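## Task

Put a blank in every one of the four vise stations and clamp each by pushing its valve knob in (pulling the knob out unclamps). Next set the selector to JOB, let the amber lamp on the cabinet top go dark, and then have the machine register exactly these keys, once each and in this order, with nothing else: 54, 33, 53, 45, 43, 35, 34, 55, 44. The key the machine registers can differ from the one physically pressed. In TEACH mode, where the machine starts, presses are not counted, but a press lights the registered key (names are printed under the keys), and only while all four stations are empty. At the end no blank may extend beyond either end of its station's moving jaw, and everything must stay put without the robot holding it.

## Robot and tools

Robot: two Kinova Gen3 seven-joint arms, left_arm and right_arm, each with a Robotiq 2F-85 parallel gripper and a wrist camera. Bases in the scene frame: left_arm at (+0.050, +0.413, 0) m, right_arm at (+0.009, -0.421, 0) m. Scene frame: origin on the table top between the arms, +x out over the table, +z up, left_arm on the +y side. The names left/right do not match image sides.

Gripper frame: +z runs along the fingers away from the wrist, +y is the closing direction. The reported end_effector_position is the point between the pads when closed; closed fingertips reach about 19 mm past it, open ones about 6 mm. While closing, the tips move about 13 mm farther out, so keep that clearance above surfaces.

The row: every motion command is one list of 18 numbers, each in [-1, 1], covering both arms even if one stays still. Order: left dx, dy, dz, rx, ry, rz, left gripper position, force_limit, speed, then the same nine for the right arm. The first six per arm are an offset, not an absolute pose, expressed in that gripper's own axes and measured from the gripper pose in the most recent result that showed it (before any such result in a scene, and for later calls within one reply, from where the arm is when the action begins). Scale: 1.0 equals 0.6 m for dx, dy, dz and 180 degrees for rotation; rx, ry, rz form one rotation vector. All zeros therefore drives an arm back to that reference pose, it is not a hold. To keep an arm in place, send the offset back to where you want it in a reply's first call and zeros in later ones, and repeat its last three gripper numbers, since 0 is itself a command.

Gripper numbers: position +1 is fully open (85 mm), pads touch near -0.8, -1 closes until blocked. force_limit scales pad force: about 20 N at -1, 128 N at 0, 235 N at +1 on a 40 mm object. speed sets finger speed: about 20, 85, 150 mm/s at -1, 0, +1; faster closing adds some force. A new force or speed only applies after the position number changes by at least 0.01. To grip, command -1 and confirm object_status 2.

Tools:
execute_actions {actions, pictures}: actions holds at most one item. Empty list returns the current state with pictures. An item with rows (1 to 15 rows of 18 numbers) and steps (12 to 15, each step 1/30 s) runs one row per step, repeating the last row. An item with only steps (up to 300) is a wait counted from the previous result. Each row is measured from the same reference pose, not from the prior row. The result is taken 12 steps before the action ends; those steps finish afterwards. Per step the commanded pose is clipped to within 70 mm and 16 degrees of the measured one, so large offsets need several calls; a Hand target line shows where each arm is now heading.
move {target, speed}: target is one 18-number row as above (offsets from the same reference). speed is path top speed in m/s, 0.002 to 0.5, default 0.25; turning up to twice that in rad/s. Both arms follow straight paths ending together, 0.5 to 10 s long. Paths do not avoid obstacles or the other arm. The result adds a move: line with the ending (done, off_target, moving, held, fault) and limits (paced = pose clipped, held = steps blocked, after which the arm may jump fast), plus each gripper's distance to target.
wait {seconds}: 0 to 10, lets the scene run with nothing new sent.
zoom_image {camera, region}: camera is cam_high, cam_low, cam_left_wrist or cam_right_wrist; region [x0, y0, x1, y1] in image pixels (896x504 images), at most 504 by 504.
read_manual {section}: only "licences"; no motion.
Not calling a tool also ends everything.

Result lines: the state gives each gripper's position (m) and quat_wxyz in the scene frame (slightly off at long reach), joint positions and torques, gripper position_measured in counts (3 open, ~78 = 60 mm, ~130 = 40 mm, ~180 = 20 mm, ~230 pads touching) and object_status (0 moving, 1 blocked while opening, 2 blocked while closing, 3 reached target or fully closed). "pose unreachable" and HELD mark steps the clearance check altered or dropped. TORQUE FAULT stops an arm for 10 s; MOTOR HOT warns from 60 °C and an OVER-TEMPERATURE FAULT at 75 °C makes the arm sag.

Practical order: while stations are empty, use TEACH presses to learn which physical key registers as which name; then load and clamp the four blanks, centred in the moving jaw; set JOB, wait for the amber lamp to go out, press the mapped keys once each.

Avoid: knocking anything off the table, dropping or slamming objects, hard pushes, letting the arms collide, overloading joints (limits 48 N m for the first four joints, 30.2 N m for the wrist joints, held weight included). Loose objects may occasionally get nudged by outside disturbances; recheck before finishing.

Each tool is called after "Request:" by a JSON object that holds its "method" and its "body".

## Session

Request:
{"method": "execute_actions", "body": {"actions": []}}

Scene clock: 0.00 s of 9600.00 s.
left_arm: end_effector_position=(+0.5160, +0.5073, +0.2357) position_measured=3 object_status=3 end_effector_quat_wxyz=(+0.119, +0.852, +0.169, +0.482) | right_arm: end_effector_position=(+0.4651, -0.4691, +0.1973) position_measured=3 object_status=3 end_effector_quat_wxyz=(-0.023, -0.544, +0.839, +0.009)
Joint positions: left_arm=[-0.683  0.281 -0.066  2.512  2.295  0.793  2.325] | right_arm=[ 0.352  0.499 -0.291  1.571  0.16   1.143  2.625]
Joint velocities: left_arm=[-0.001  0.001 -0.     0.     0.001  0.     0.   ] | right_arm=[ 0.    -0.    -0.001 -0.    -0.    -0.     0.   ]
Joint torques (N m, as the joint torque sensors report them, + toward a larger angle): no reading
Motor temperatures (°C, as the motors report them): left_arm=[32 32 28 28 35 30 40] | right_arm=[31 30 29 27 36 34 39]
Hand target (left_arm): +0.516, +0.507, +0.236; +0.119, +0.852, +0.169, +0.482
Hand target (right_arm): +0.465, -0.469, +0.197; -0.023, -0.544, +0.839, +0.009

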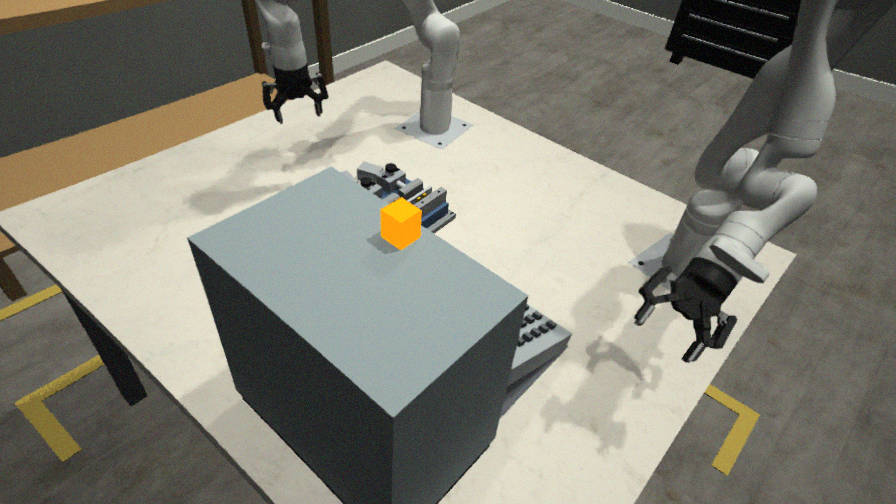

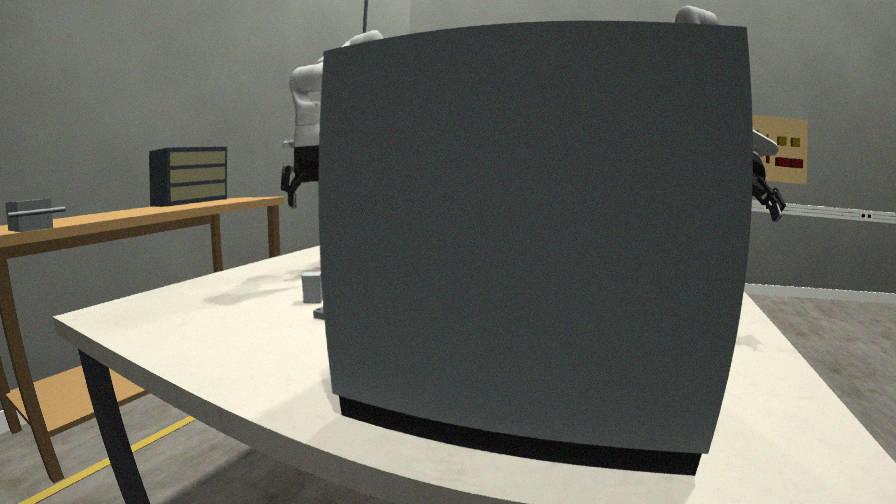

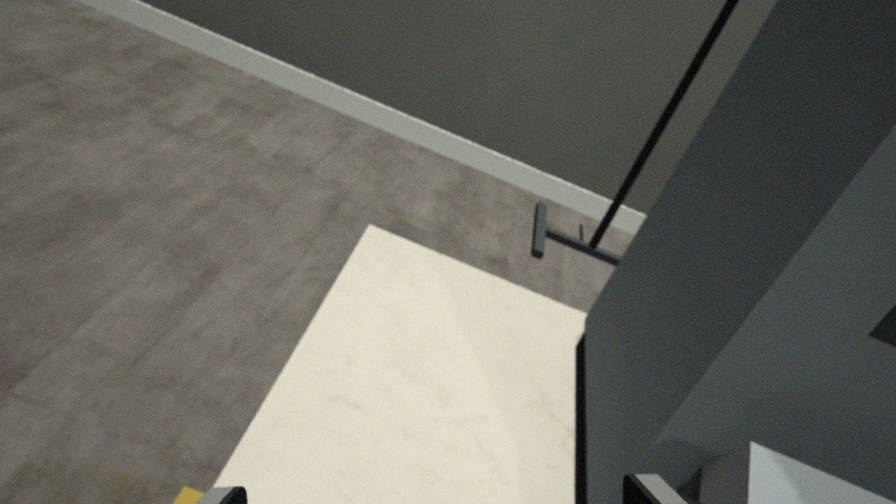

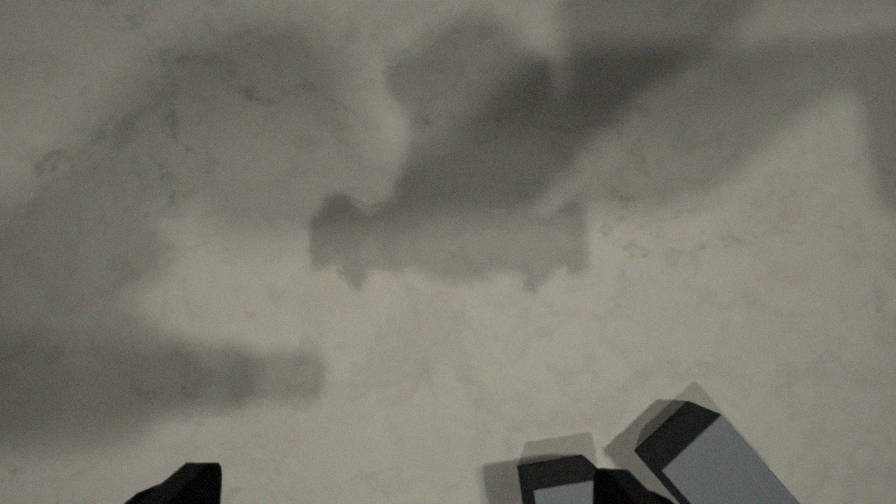

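Request:
{"method": "move", "body": {"target": [-0.2773,0.4437,-0.1208,0.0518,-0.1861,0.1241,-1,0,1,-0.3458,0.1962,-0.2745,0.0145,-0.0063,-0.1338,1,0,0], "speed": 0.3}}

Scene clock: 3.70 s of 9600.00 s.
left_arm: end_effector_position=(+0.4214, +0.2010, +0.2395) position_measured=232 object_status=3 end_effector_quat_wxyz=(-0.001, +0.976, -0.000, +0.217) | right_arm: end_effector_position=(+0.4488, -0.2299, +0.3603) position_measured=3 object_status=3 end_effector_quat_wxyz=(+0.000, -0.707, +0.707, +0.001)
Joint positions: left_arm=[ 0.065  0.157  0.514  2.045  2.571 -0.695  2.663] | right_arm=[-0.065  0.434 -0.475  1.155  0.191  1.595  2.529]
Joint velocities: left_arm=[ 0.008  0.008  0.003 -0.003 -0.005 -0.004  0.005] | right_arm=[-0.002  0.002  0.    -0.002 -0.     0.    -0.001]
Joint torques (N m, as the joint torque sensors report them, + toward a larger angle): left_arm=[ -0.05 -10.95   0.97  -7.68  -0.39   0.29   0.22] | right_arm=[ -0.26 -16.96  -2.17  -9.02   0.05   0.     0.07]
Motor temperatures (°C, as the motors report them): left_arm=[32 32 28 28 35 30 40] | right_arm=[31 30 29 27 36 34 39]
Hand target (left_arm): +0.421, +0.201, +0.239; -0.001, +0.976, -0.001, +0.216
Hand target (right_arm): +0.449, -0.230, +0.360; +0.000, +0.707, -0.707, -0.001
Off the commanded pose (left_arm): 0.002 m, 0 deg.
Off the commanded pose (right_arm): 0.002 m, 0 deg.
Kept back: nothing.
move: done

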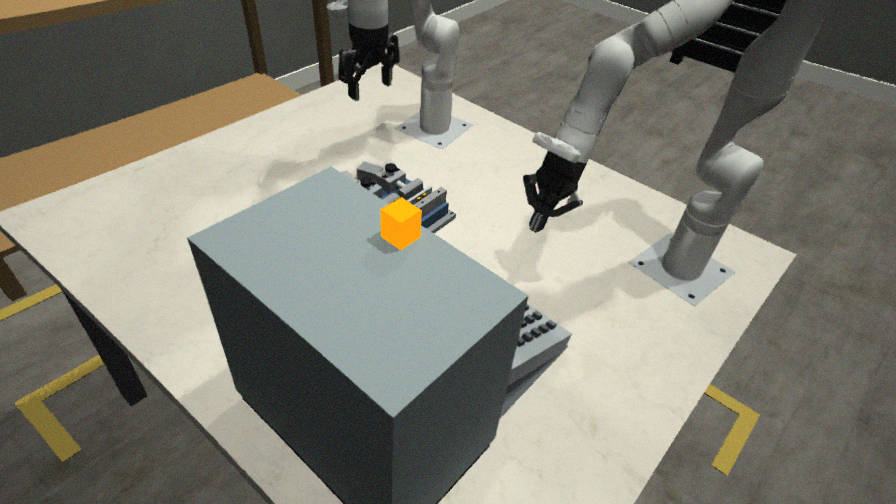

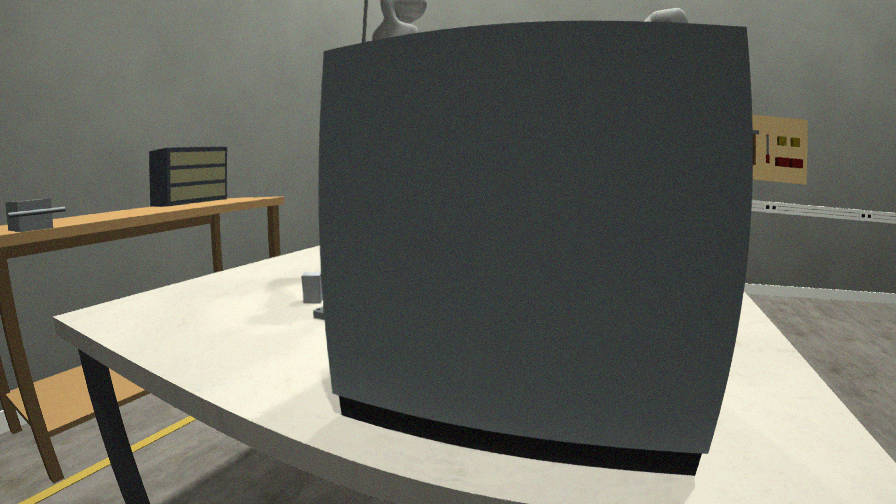

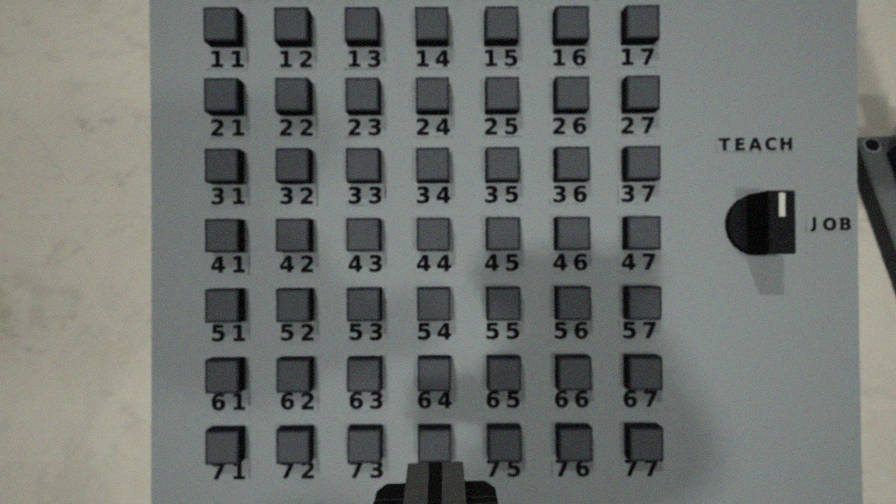

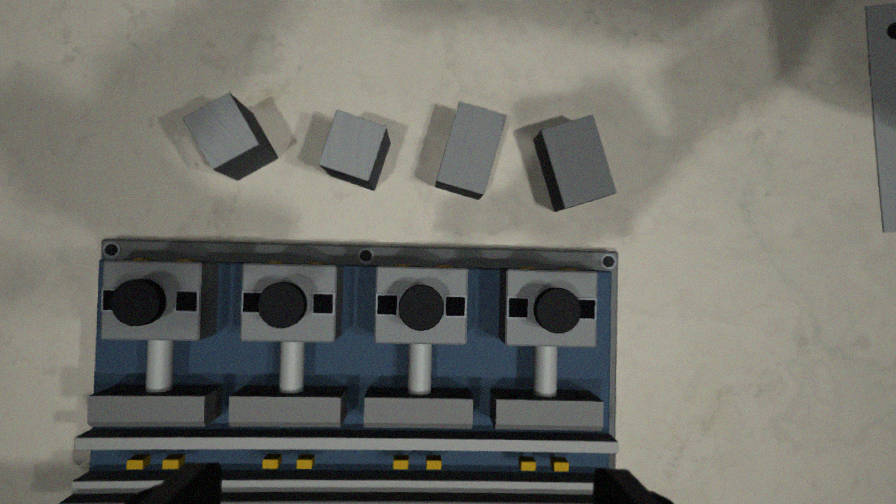

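Request:
{"method": "zoom_image", "body": {"camera": "cam_right_wrist", "region": [400,80,640,230]}}

Request:
{"method": "zoom_image", "body": {"camera": "cam_right_wrist", "region": [170,70,410,220]}}

Region (400, 80, 640, 230) of cam_right_wrist's 896x504 image, scaled by 2.100; it fills the top 315 rows of this view, and the rest is white.

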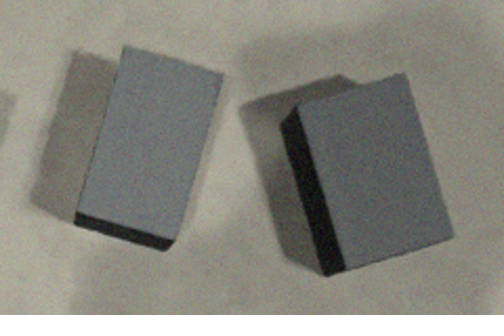

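Region (170, 70, 410, 220) of cam_right_wrist's 896x504 image, scaled by 2.100; it fills the top 315 rows of this view, and the rest is white.

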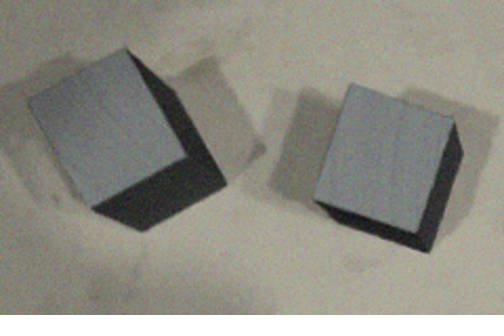

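Request:
{"method": "move", "body": {"target": [0.068,0,0.223,0,0,0,-1,0,1,0.215,0.1825,0.40,0,0,0.408,0.65,0,0], "speed": 0.4}}

Scene clock: 9.40 s of 9600.00 s.
left_arm: end_effector_position=(+0.5146, +0.2013, +0.1357) position_measured=232 object_status=3 end_effector_quat_wxyz=(-0.001, +0.976, -0.001, +0.216) | right_arm: end_effector_position=(+0.3404, -0.3599, +0.1205) position_measured=47 object_status=3 end_effector_quat_wxyz=(-0.000, -0.143, +0.990, +0.000)
Joint positions: left_arm=[ 0.133  0.494  0.323  1.978  2.224 -0.468  2.887] | right_arm=[ 0.017  0.355 -0.197  2.128  0.109  0.668  1.488]
Joint velocities: left_arm=[ 0.002  0.003 -0.     0.    -0.001  0.002  0.   ] | right_arm=[-0.005  0.002  0.001  0.003  0.003 -0.006 -0.008]
Joint torques (N m, as the joint torque sensors report them, + toward a larger angle): left_arm=[ -0.19 -16.45   1.77  -5.53   0.04   0.19   0.25] | right_arm=[ -0.45 -12.53  -1.08  -4.81  -0.08  -0.21  -0.03]
Motor temperatures (°C, as the motors report them): left_arm=[32 32 28 28 35 30 40] | right_arm=[31 30 29 27 36 34 39]
Hand target (left_arm): +0.515, +0.201, +0.136; -0.001, +0.976, -0.001, +0.216
Hand target (right_arm): +0.340, -0.360, +0.120; -0.000, -0.143, +0.990, +0.000
Off the commanded pose (left_arm): 0.000 m, 0 deg.
Off the commanded pose (right_arm): 0.002 m, 0 deg.
Kept back: nothing.
After step 90, 0.53 s passed at rest.
move: done

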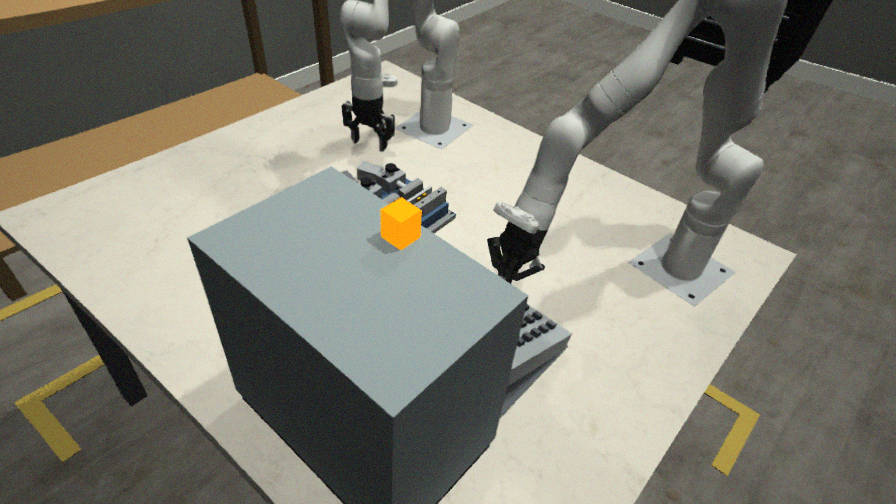

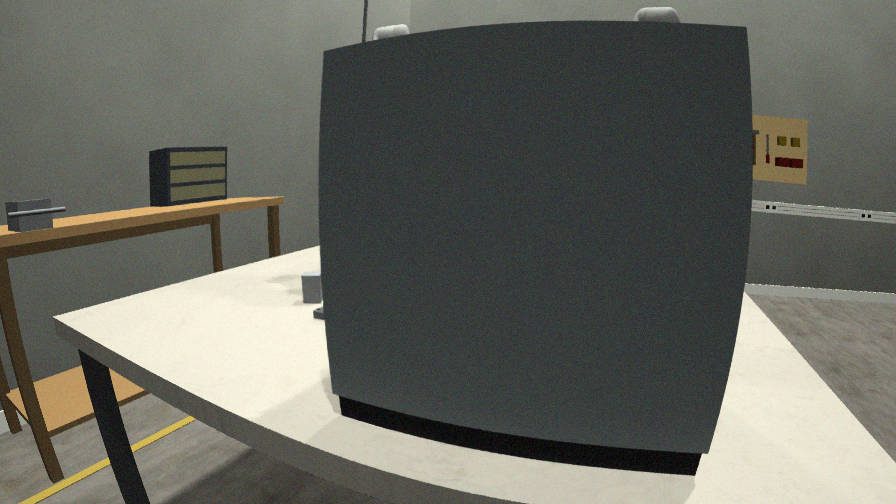

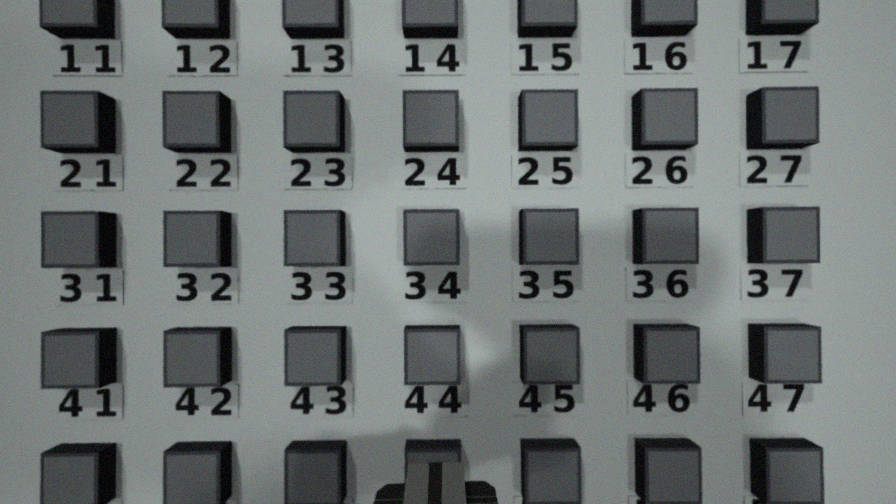

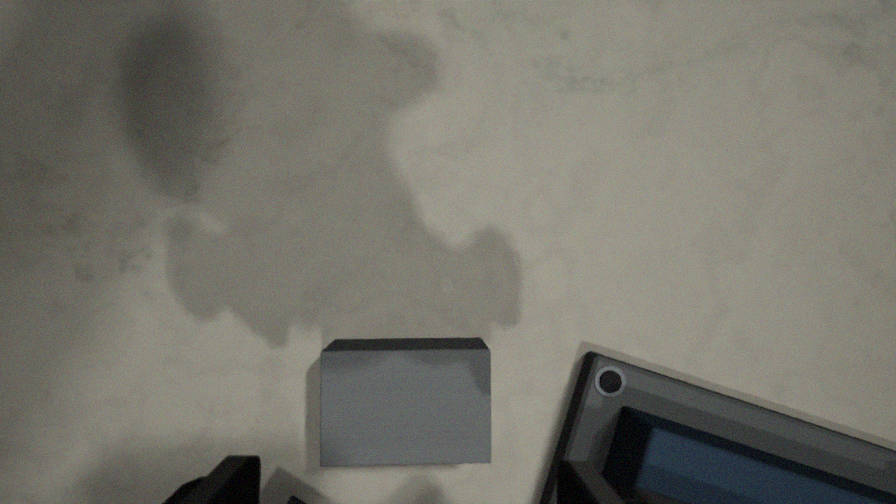

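Request:
{"method": "move", "body": {"target": [0.003,-0.001,0.015,0,0,0,-1,0,1,0,0,0.10,0,0,0,0.65,0,0], "speed": 0.15}}

Scene clock: 11.33 s of 9600.00 s.
left_arm: end_effector_position=(+0.5200, +0.2019, +0.1283) position_measured=232 object_status=3 end_effector_quat_wxyz=(-0.001, +0.976, -0.001, +0.216) | right_arm: end_effector_position=(+0.3405, -0.3602, +0.0606) position_measured=47 object_status=3 end_effector_quat_wxyz=(+0.000, -0.143, +0.990, +0.000)
Joint positions: left_arm=[ 0.139  0.514  0.307  1.972  2.205 -0.452  2.899] | right_arm=[-0.019  0.498 -0.158  2.193  0.169  0.461  1.432]
Joint velocities: left_arm=[ 0.001  0.     0.    -0.001  0.001 -0.001 -0.   ] | right_arm=[-0.002  0.007  0.     0.001  0.002 -0.003 -0.002]
Joint torques (N m, as the joint torque sensors report them, + toward a larger angle): left_arm=[  0.02 -16.87   1.79  -5.58  -0.09   0.11   0.23] | right_arm=[ -0.16 -13.47  -0.9   -3.56  -0.07  -0.19   0.07]
Motor temperatures (°C, as the motors report them): left_arm=[32 32 28 28 35 30 40] | right_arm=[31 30 29 27 36 34 39]
Hand target (left_arm): +0.520, +0.202, +0.128; -0.001, +0.976, -0.001, +0.216
Hand target (right_arm): +0.340, -0.360, +0.060; -0.000, -0.143, +0.990, +0.000
Off the commanded pose (left_arm): 0.000 m, 0 deg.
Off the commanded pose (right_arm): 0.000 m, 0 deg.
Kept back: nothing.
move: done

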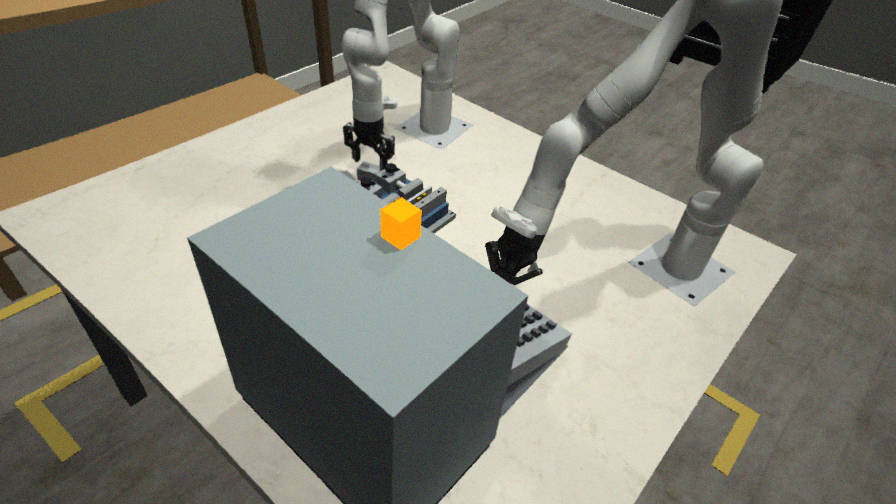

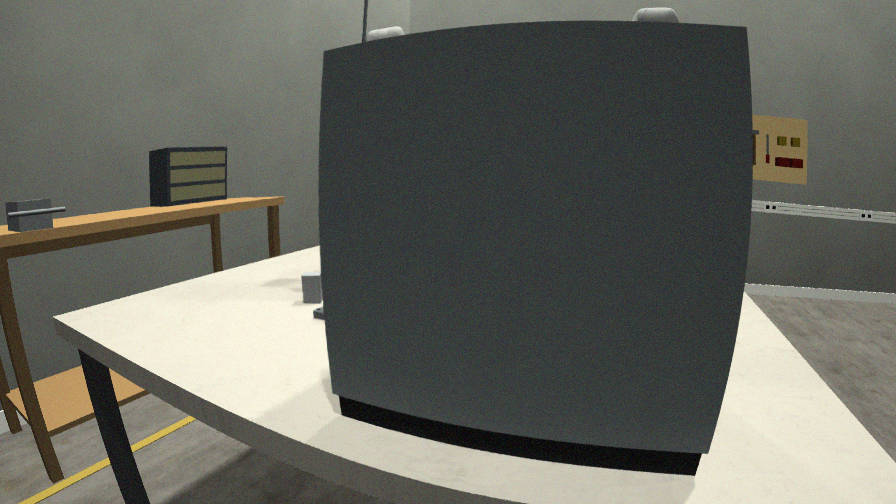

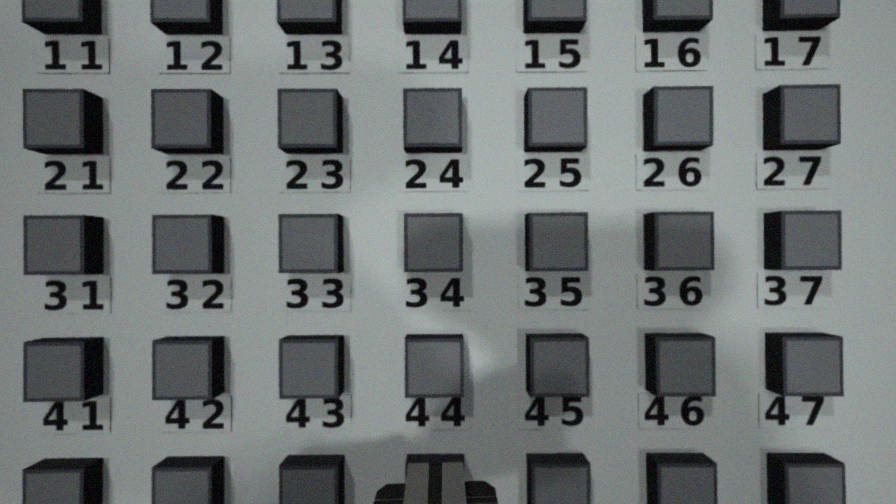

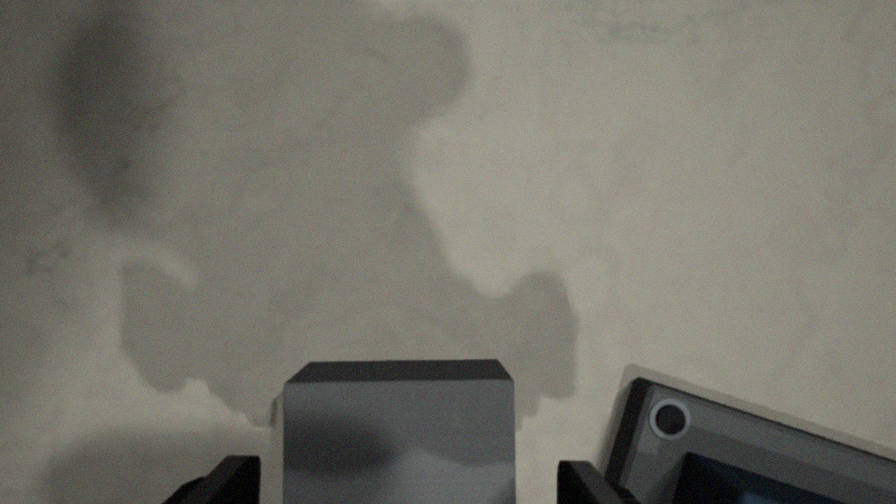

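Request:
{"method": "move", "body": {"target": [0.0015,0,0.029,0,0,0,-1,0,1,0.0117,-0.005,0.018,0,0,-0.008,0.65,0,0], "speed": 0.03}}

Request:
{"method": "move", "body": {"target": [0,0,-0.026,0,0,0,-1,0,1,0,0,0.045,0,0,0,0.65,0,0], "speed": 0.07}}

Scene clock: 13.40 s of 9600.00 s.
left_arm: end_effector_position=(+0.5278, +0.2019, +0.1135) position_measured=232 object_status=3 end_effector_quat_wxyz=(-0.001, +0.976, -0.001, +0.216) | right_arm: end_effector_position=(+0.3348, -0.3651, +0.0500) position_measured=47 object_status=3 end_effector_quat_wxyz=(+0.000, -0.155, +0.988, +0.000)
Joint positions: left_arm=[ 0.159  0.552  0.27   1.964  2.164 -0.42   2.934] | right_arm=[-0.013  0.519 -0.153  2.222  0.189  0.412  1.446]
Joint velocities: left_arm=[ 0.005  0.004 -0.006  0.    -0.006  0.004  0.006] | right_arm=[ 0.002  0.003 -0.     0.003  0.002 -0.006  0.001]
Joint torques (N m, as the joint torque sensors report them, + toward a larger angle): left_arm=[  0.2  -16.55   1.38  -5.83   0.02   0.18   0.28] | right_arm=[ -0.25 -13.33  -1.13  -3.56   0.01  -0.09  -0.26]
Motor temperatures (°C, as the motors report them): left_arm=[32 33 28 28 35 30 40] | right_arm=[31 30 29 27 36 34 39]
Hand target (left_arm): +0.528, +0.202, +0.113; -0.001, +0.976, -0.001, +0.216
Hand target (right_arm): +0.335, -0.365, +0.050; +0.000, -0.155, +0.988, +0.000
Off the commanded pose (left_arm): 0.001 m, 0 deg.
Off the commanded pose (right_arm): 0.000 m, 0 deg.
Kept back: nothing.
move: done

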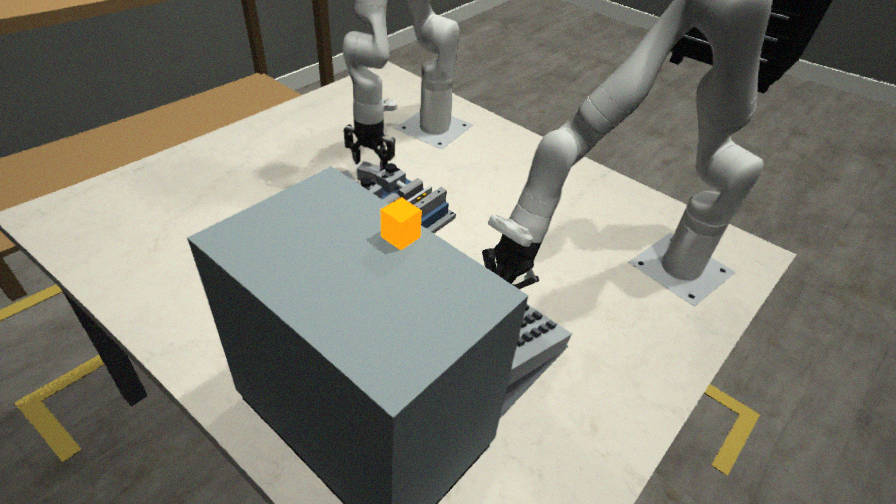

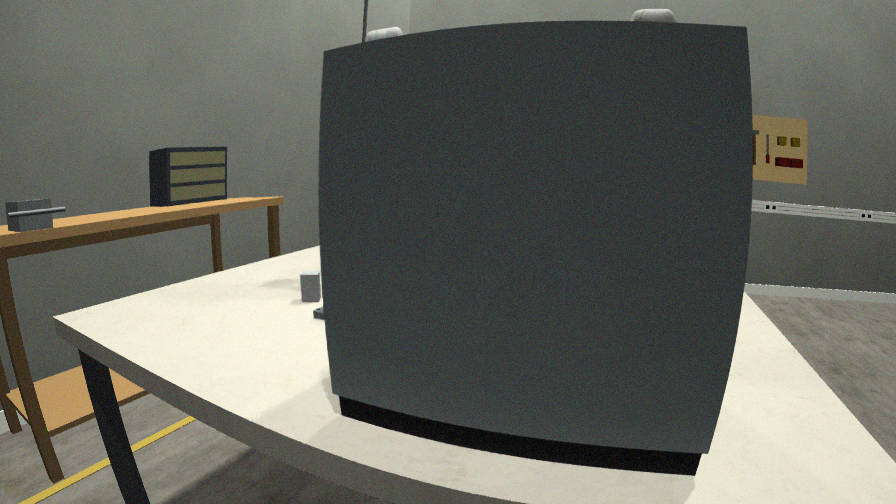

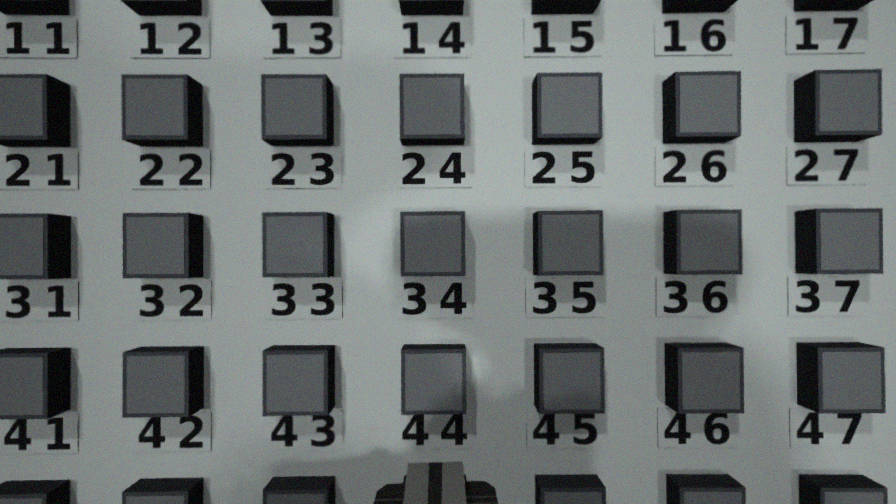

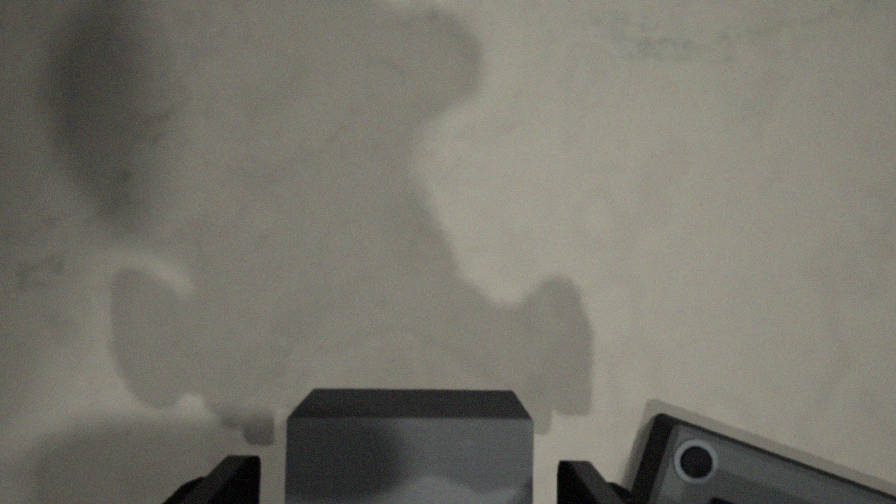

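Scene clock: 14.23 s of 9600.00 s.
left_arm: end_effector_position=(+0.5212, +0.2018, +0.1275) position_measured=232 object_status=3 end_effector_quat_wxyz=(-0.001, +0.976, -0.001, +0.216) | right_arm: end_effector_position=(+0.3350, -0.3653, +0.0232) position_measured=47 object_status=3 end_effector_quat_wxyz=(+0.001, -0.155, +0.988, -0.000)
Joint positions: left_arm=[ 0.139  0.518  0.305  1.969  2.203 -0.451  2.899] | right_arm=[-0.039  0.593 -0.119  2.239  0.215  0.319  1.423]
Joint velocities: left_arm=[-0.002 -0.002  0.001 -0.     0.001 -0.001 -0.002] | right_arm=[-0.004  0.007  0.001  0.001  0.002 -0.004 -0.001]
Joint torques (N m, as the joint torque sensors report them, + toward a larger angle): left_arm=[ -0.32 -16.43   2.    -5.55   0.03   0.03   0.03] | right_arm=[  0.   -13.9   -1.02  -2.23  -0.17  -0.14   0.04]
Motor temperatures (°C, as the motors report them): left_arm=[32 33 28 28 35 30 40] | right_arm=[31 30 29 27 36 34 39]
Hand target (left_arm): +0.521, +0.202, +0.128; -0.001, +0.976, -0.001, +0.216
Hand target (right_arm): +0.335, -0.365, +0.023; +0.000, -0.155, +0.988, -0.000
Off the commanded pose (left_arm): 0.000 m, 0 deg.
Off the commanded pose (right_arm): 0.000 m, 0 deg.
Kept back: nothing.
move: done

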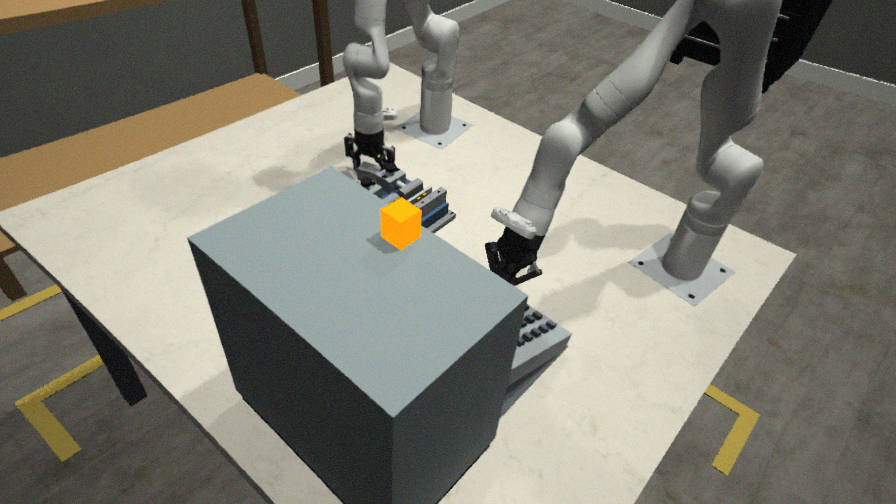

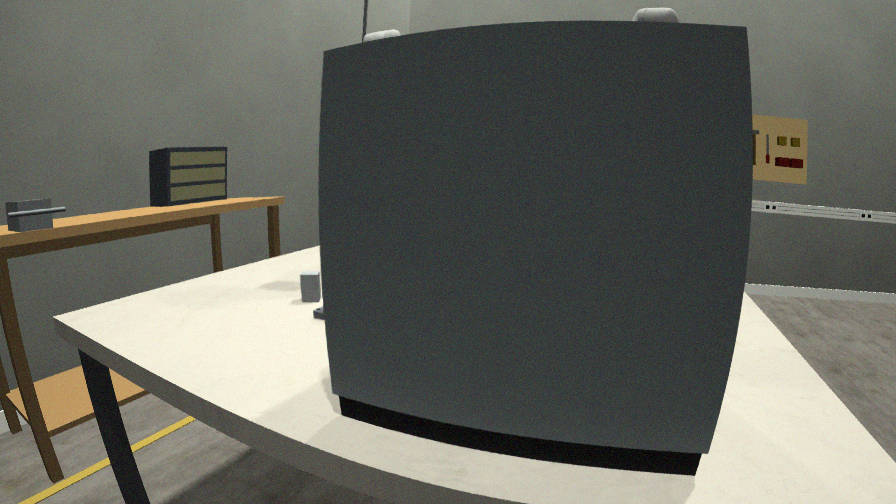

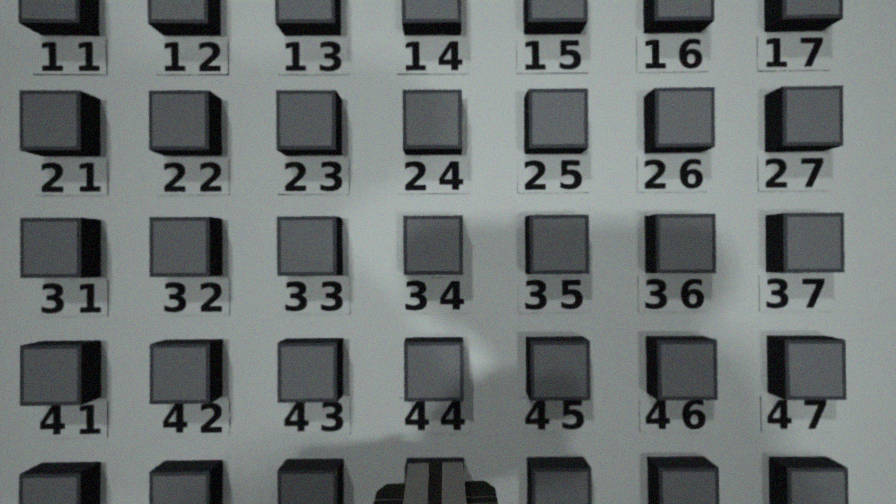

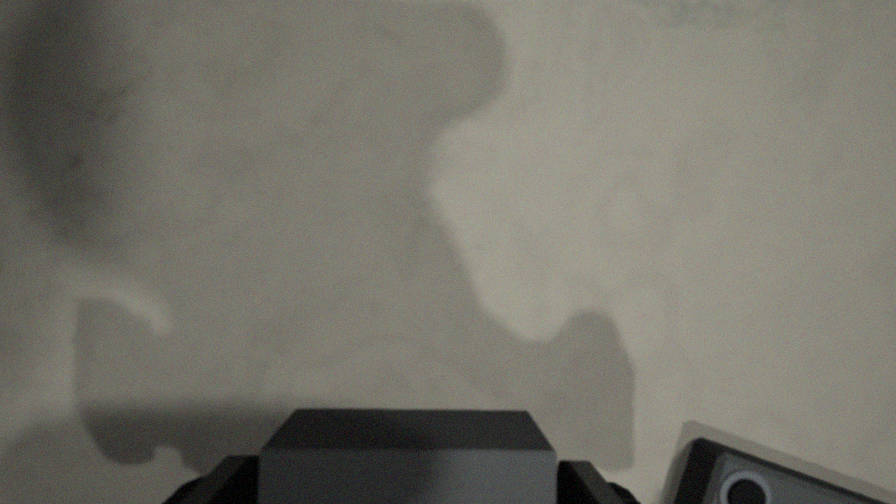

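Request:
{"method": "move", "body": {"target": [0,0,0.034,0,0,0,-1,0,1,0,0,0,0,0,0,-1,-0.5,-0.5], "speed": 0.03}}

Request:
{"method": "move", "body": {"target": [-0.06,0,-0.2,0,0,0,-1,0,1,0,0,-0.24,0,0,0,-1,-0.5,-0.5], "speed": 0.2}}

Scene clock: 15.50 s of 9600.00 s.
left_arm: end_effector_position=(+0.5285, +0.2018, +0.1119) position_measured=232 object_status=3 end_effector_quat_wxyz=(-0.001, +0.976, -0.001, +0.217) | right_arm: end_effector_position=(+0.3349, -0.3652, +0.0232) position_measured=79 object_status=2 end_effector_quat_wxyz=(+0.001, -0.155, +0.988, -0.000)
Joint positions: left_arm=[ 0.165  0.556  0.261  1.964  2.154 -0.414  2.945] | right_arm=[-0.039  0.593 -0.119  2.239  0.215  0.319  1.423]
Joint velocities: left_arm=[ 0.008 -0.001 -0.007  0.003 -0.01   0.004  0.01 ] | right_arm=[ 0.001  0.    -0.    -0.001 -0.001 -0.    -0.   ]
Joint torques (N m, as the joint torque sensors report them, + toward a larger angle): left_arm=[ -0.59 -11.54   0.03  -8.11  -0.75   1.64   0.  ] | right_arm=[ -0.21 -13.71  -0.83  -2.23  -0.04  -0.18  -0.03]
Motor temperatures (°C, as the motors report them): left_arm=[32 33 28 28 35 30 40] | right_arm=[31 30 29 27 36 34 39]
Hand target (left_arm): +0.530, +0.202, +0.109; -0.001, +0.976, -0.001, +0.216
Hand target (right_arm): +0.335, -0.365, +0.023; +0.001, -0.155, +0.988, -0.000
Off the commanded pose (left_arm): 0.003 m, 0 deg.
Off the commanded pose (right_arm): 0.000 m, 0 deg.
Kept back: nothing.
move: done

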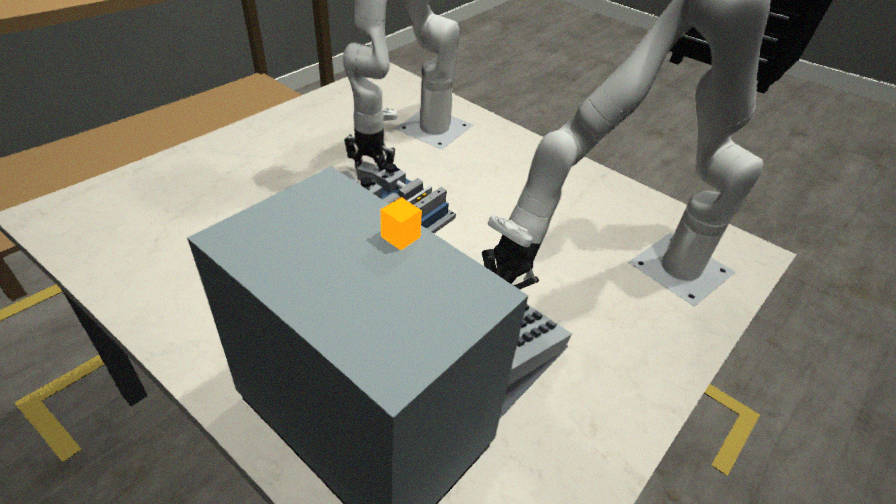

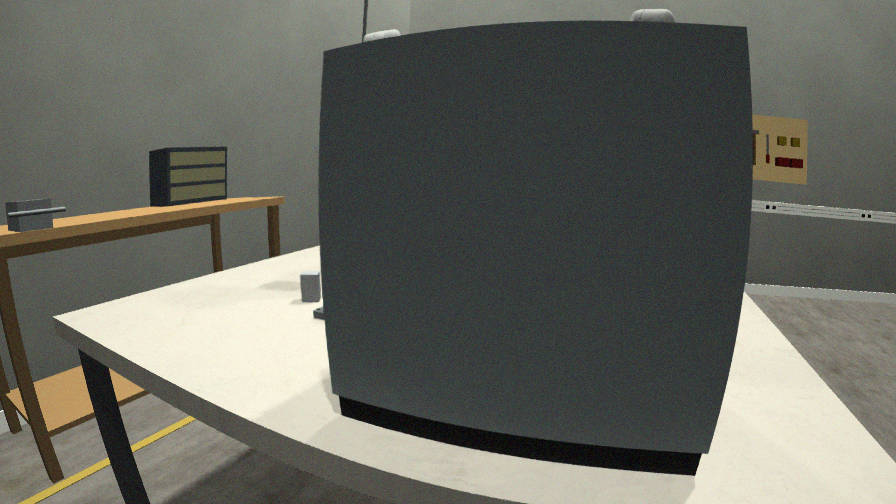

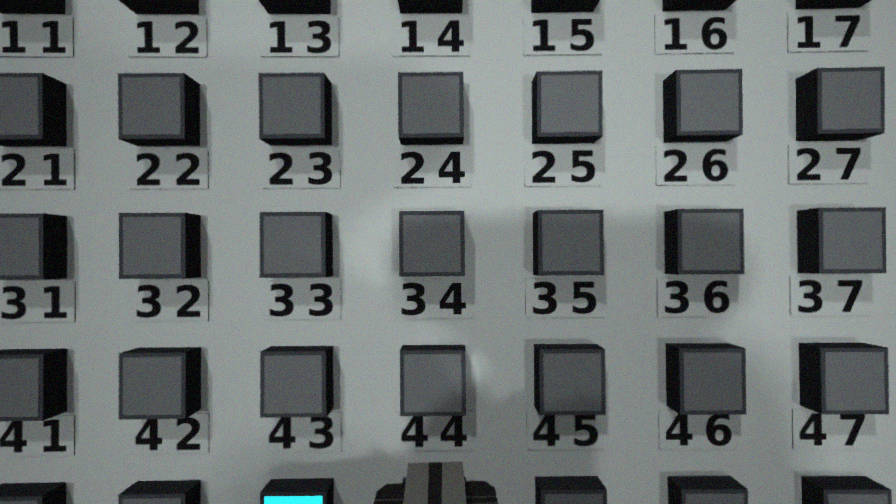

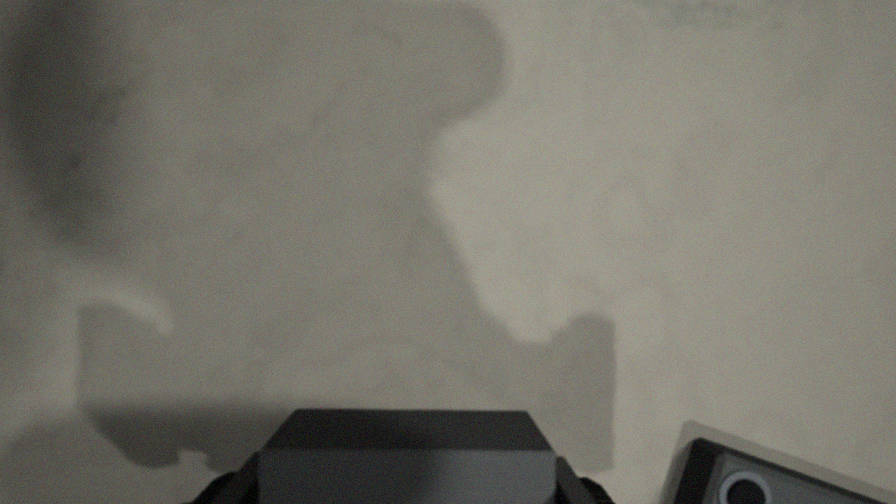

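Scene clock: 16.77 s of 9600.00 s.
left_arm: end_effector_position=(+0.4452, +0.2014, +0.2049) position_measured=232 object_status=3 end_effector_quat_wxyz=(-0.001, +0.976, -0.001, +0.218) | right_arm: end_effector_position=(+0.3346, -0.3646, +0.1672) position_measured=79 object_status=2 end_effector_quat_wxyz=(+0.000, -0.156, +0.988, +0.000)
Joint positions: left_arm=[ 0.11   0.257  0.441  2.06   2.446 -0.603  2.759] | right_arm=[ 0.049  0.248 -0.214  2.077  0.07   0.823  1.56 ]
Joint velocities: left_arm=[-0.003 -0.006  0.    -0.001  0.004 -0.002 -0.005] | right_arm=[-0.    -0.005  0.001 -0.001 -0.002  0.004  0.001]
Joint torques (N m, as the joint torque sensors report them, + toward a larger angle): left_arm=[  0.39 -12.79   1.2   -6.76  -0.26   0.41   0.75] | right_arm=[ -0.06 -12.19  -1.09  -6.56   0.04   0.03  -0.05]
Motor temperatures (°C, as the motors report them): left_arm=[32 33 28 28 35 30 40] | right_arm=[31 30 29 27 36 34 39]
Hand target (left_arm): +0.445, +0.202, +0.205; -0.001, +0.976, -0.001, +0.218
Hand target (right_arm): +0.335, -0.365, +0.167; +0.000, -0.156, +0.988, +0.000
Off the commanded pose (left_arm): 0.001 m, 0 deg.
Off the commanded pose (right_arm): 0.001 m, 0 deg.
Kept back: nothing.
move: done

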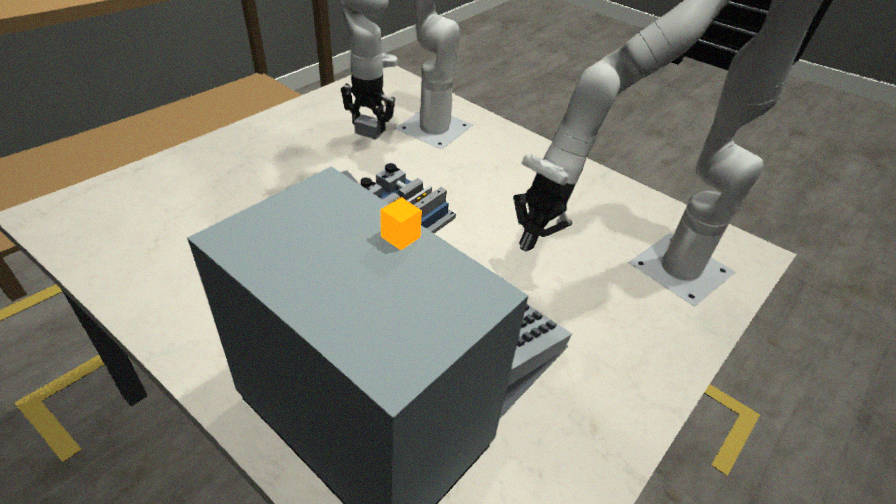

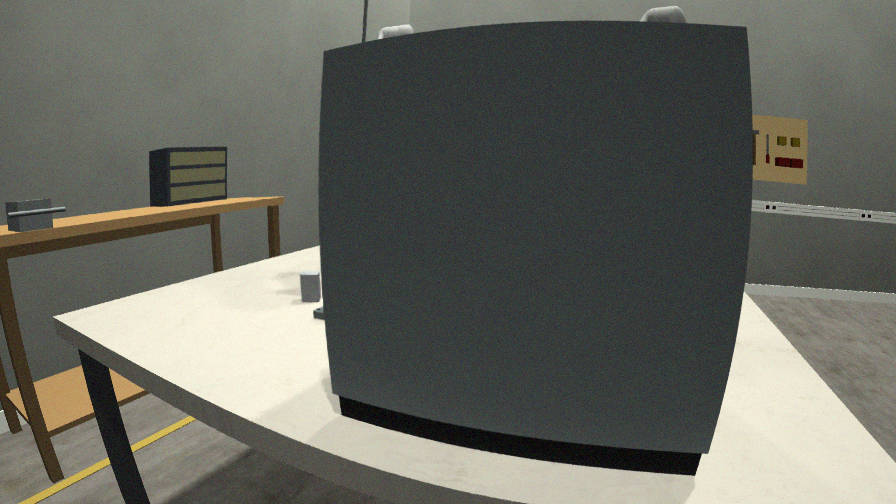

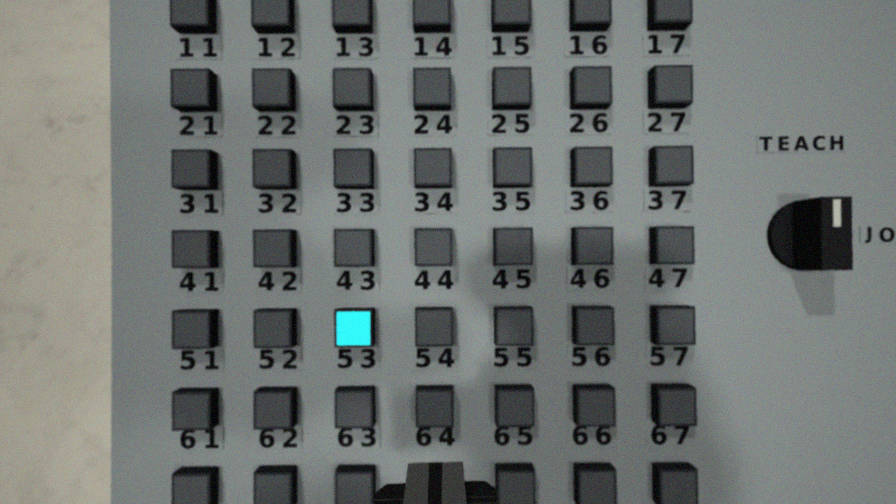

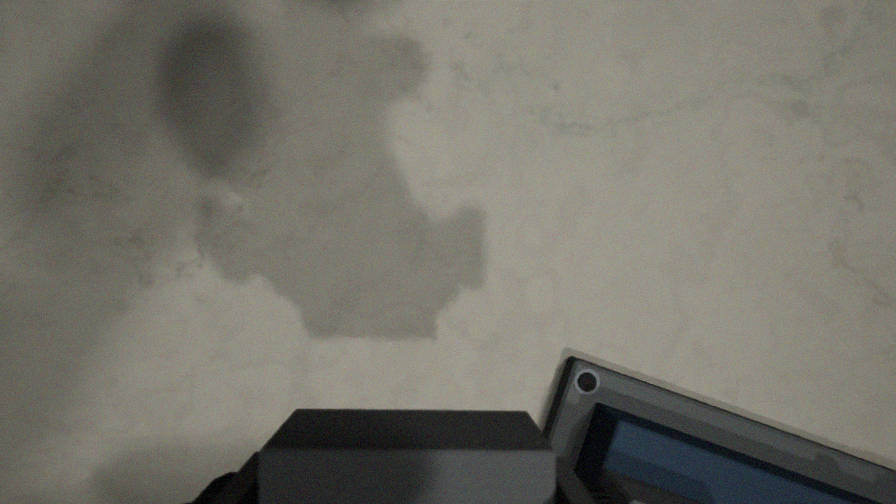

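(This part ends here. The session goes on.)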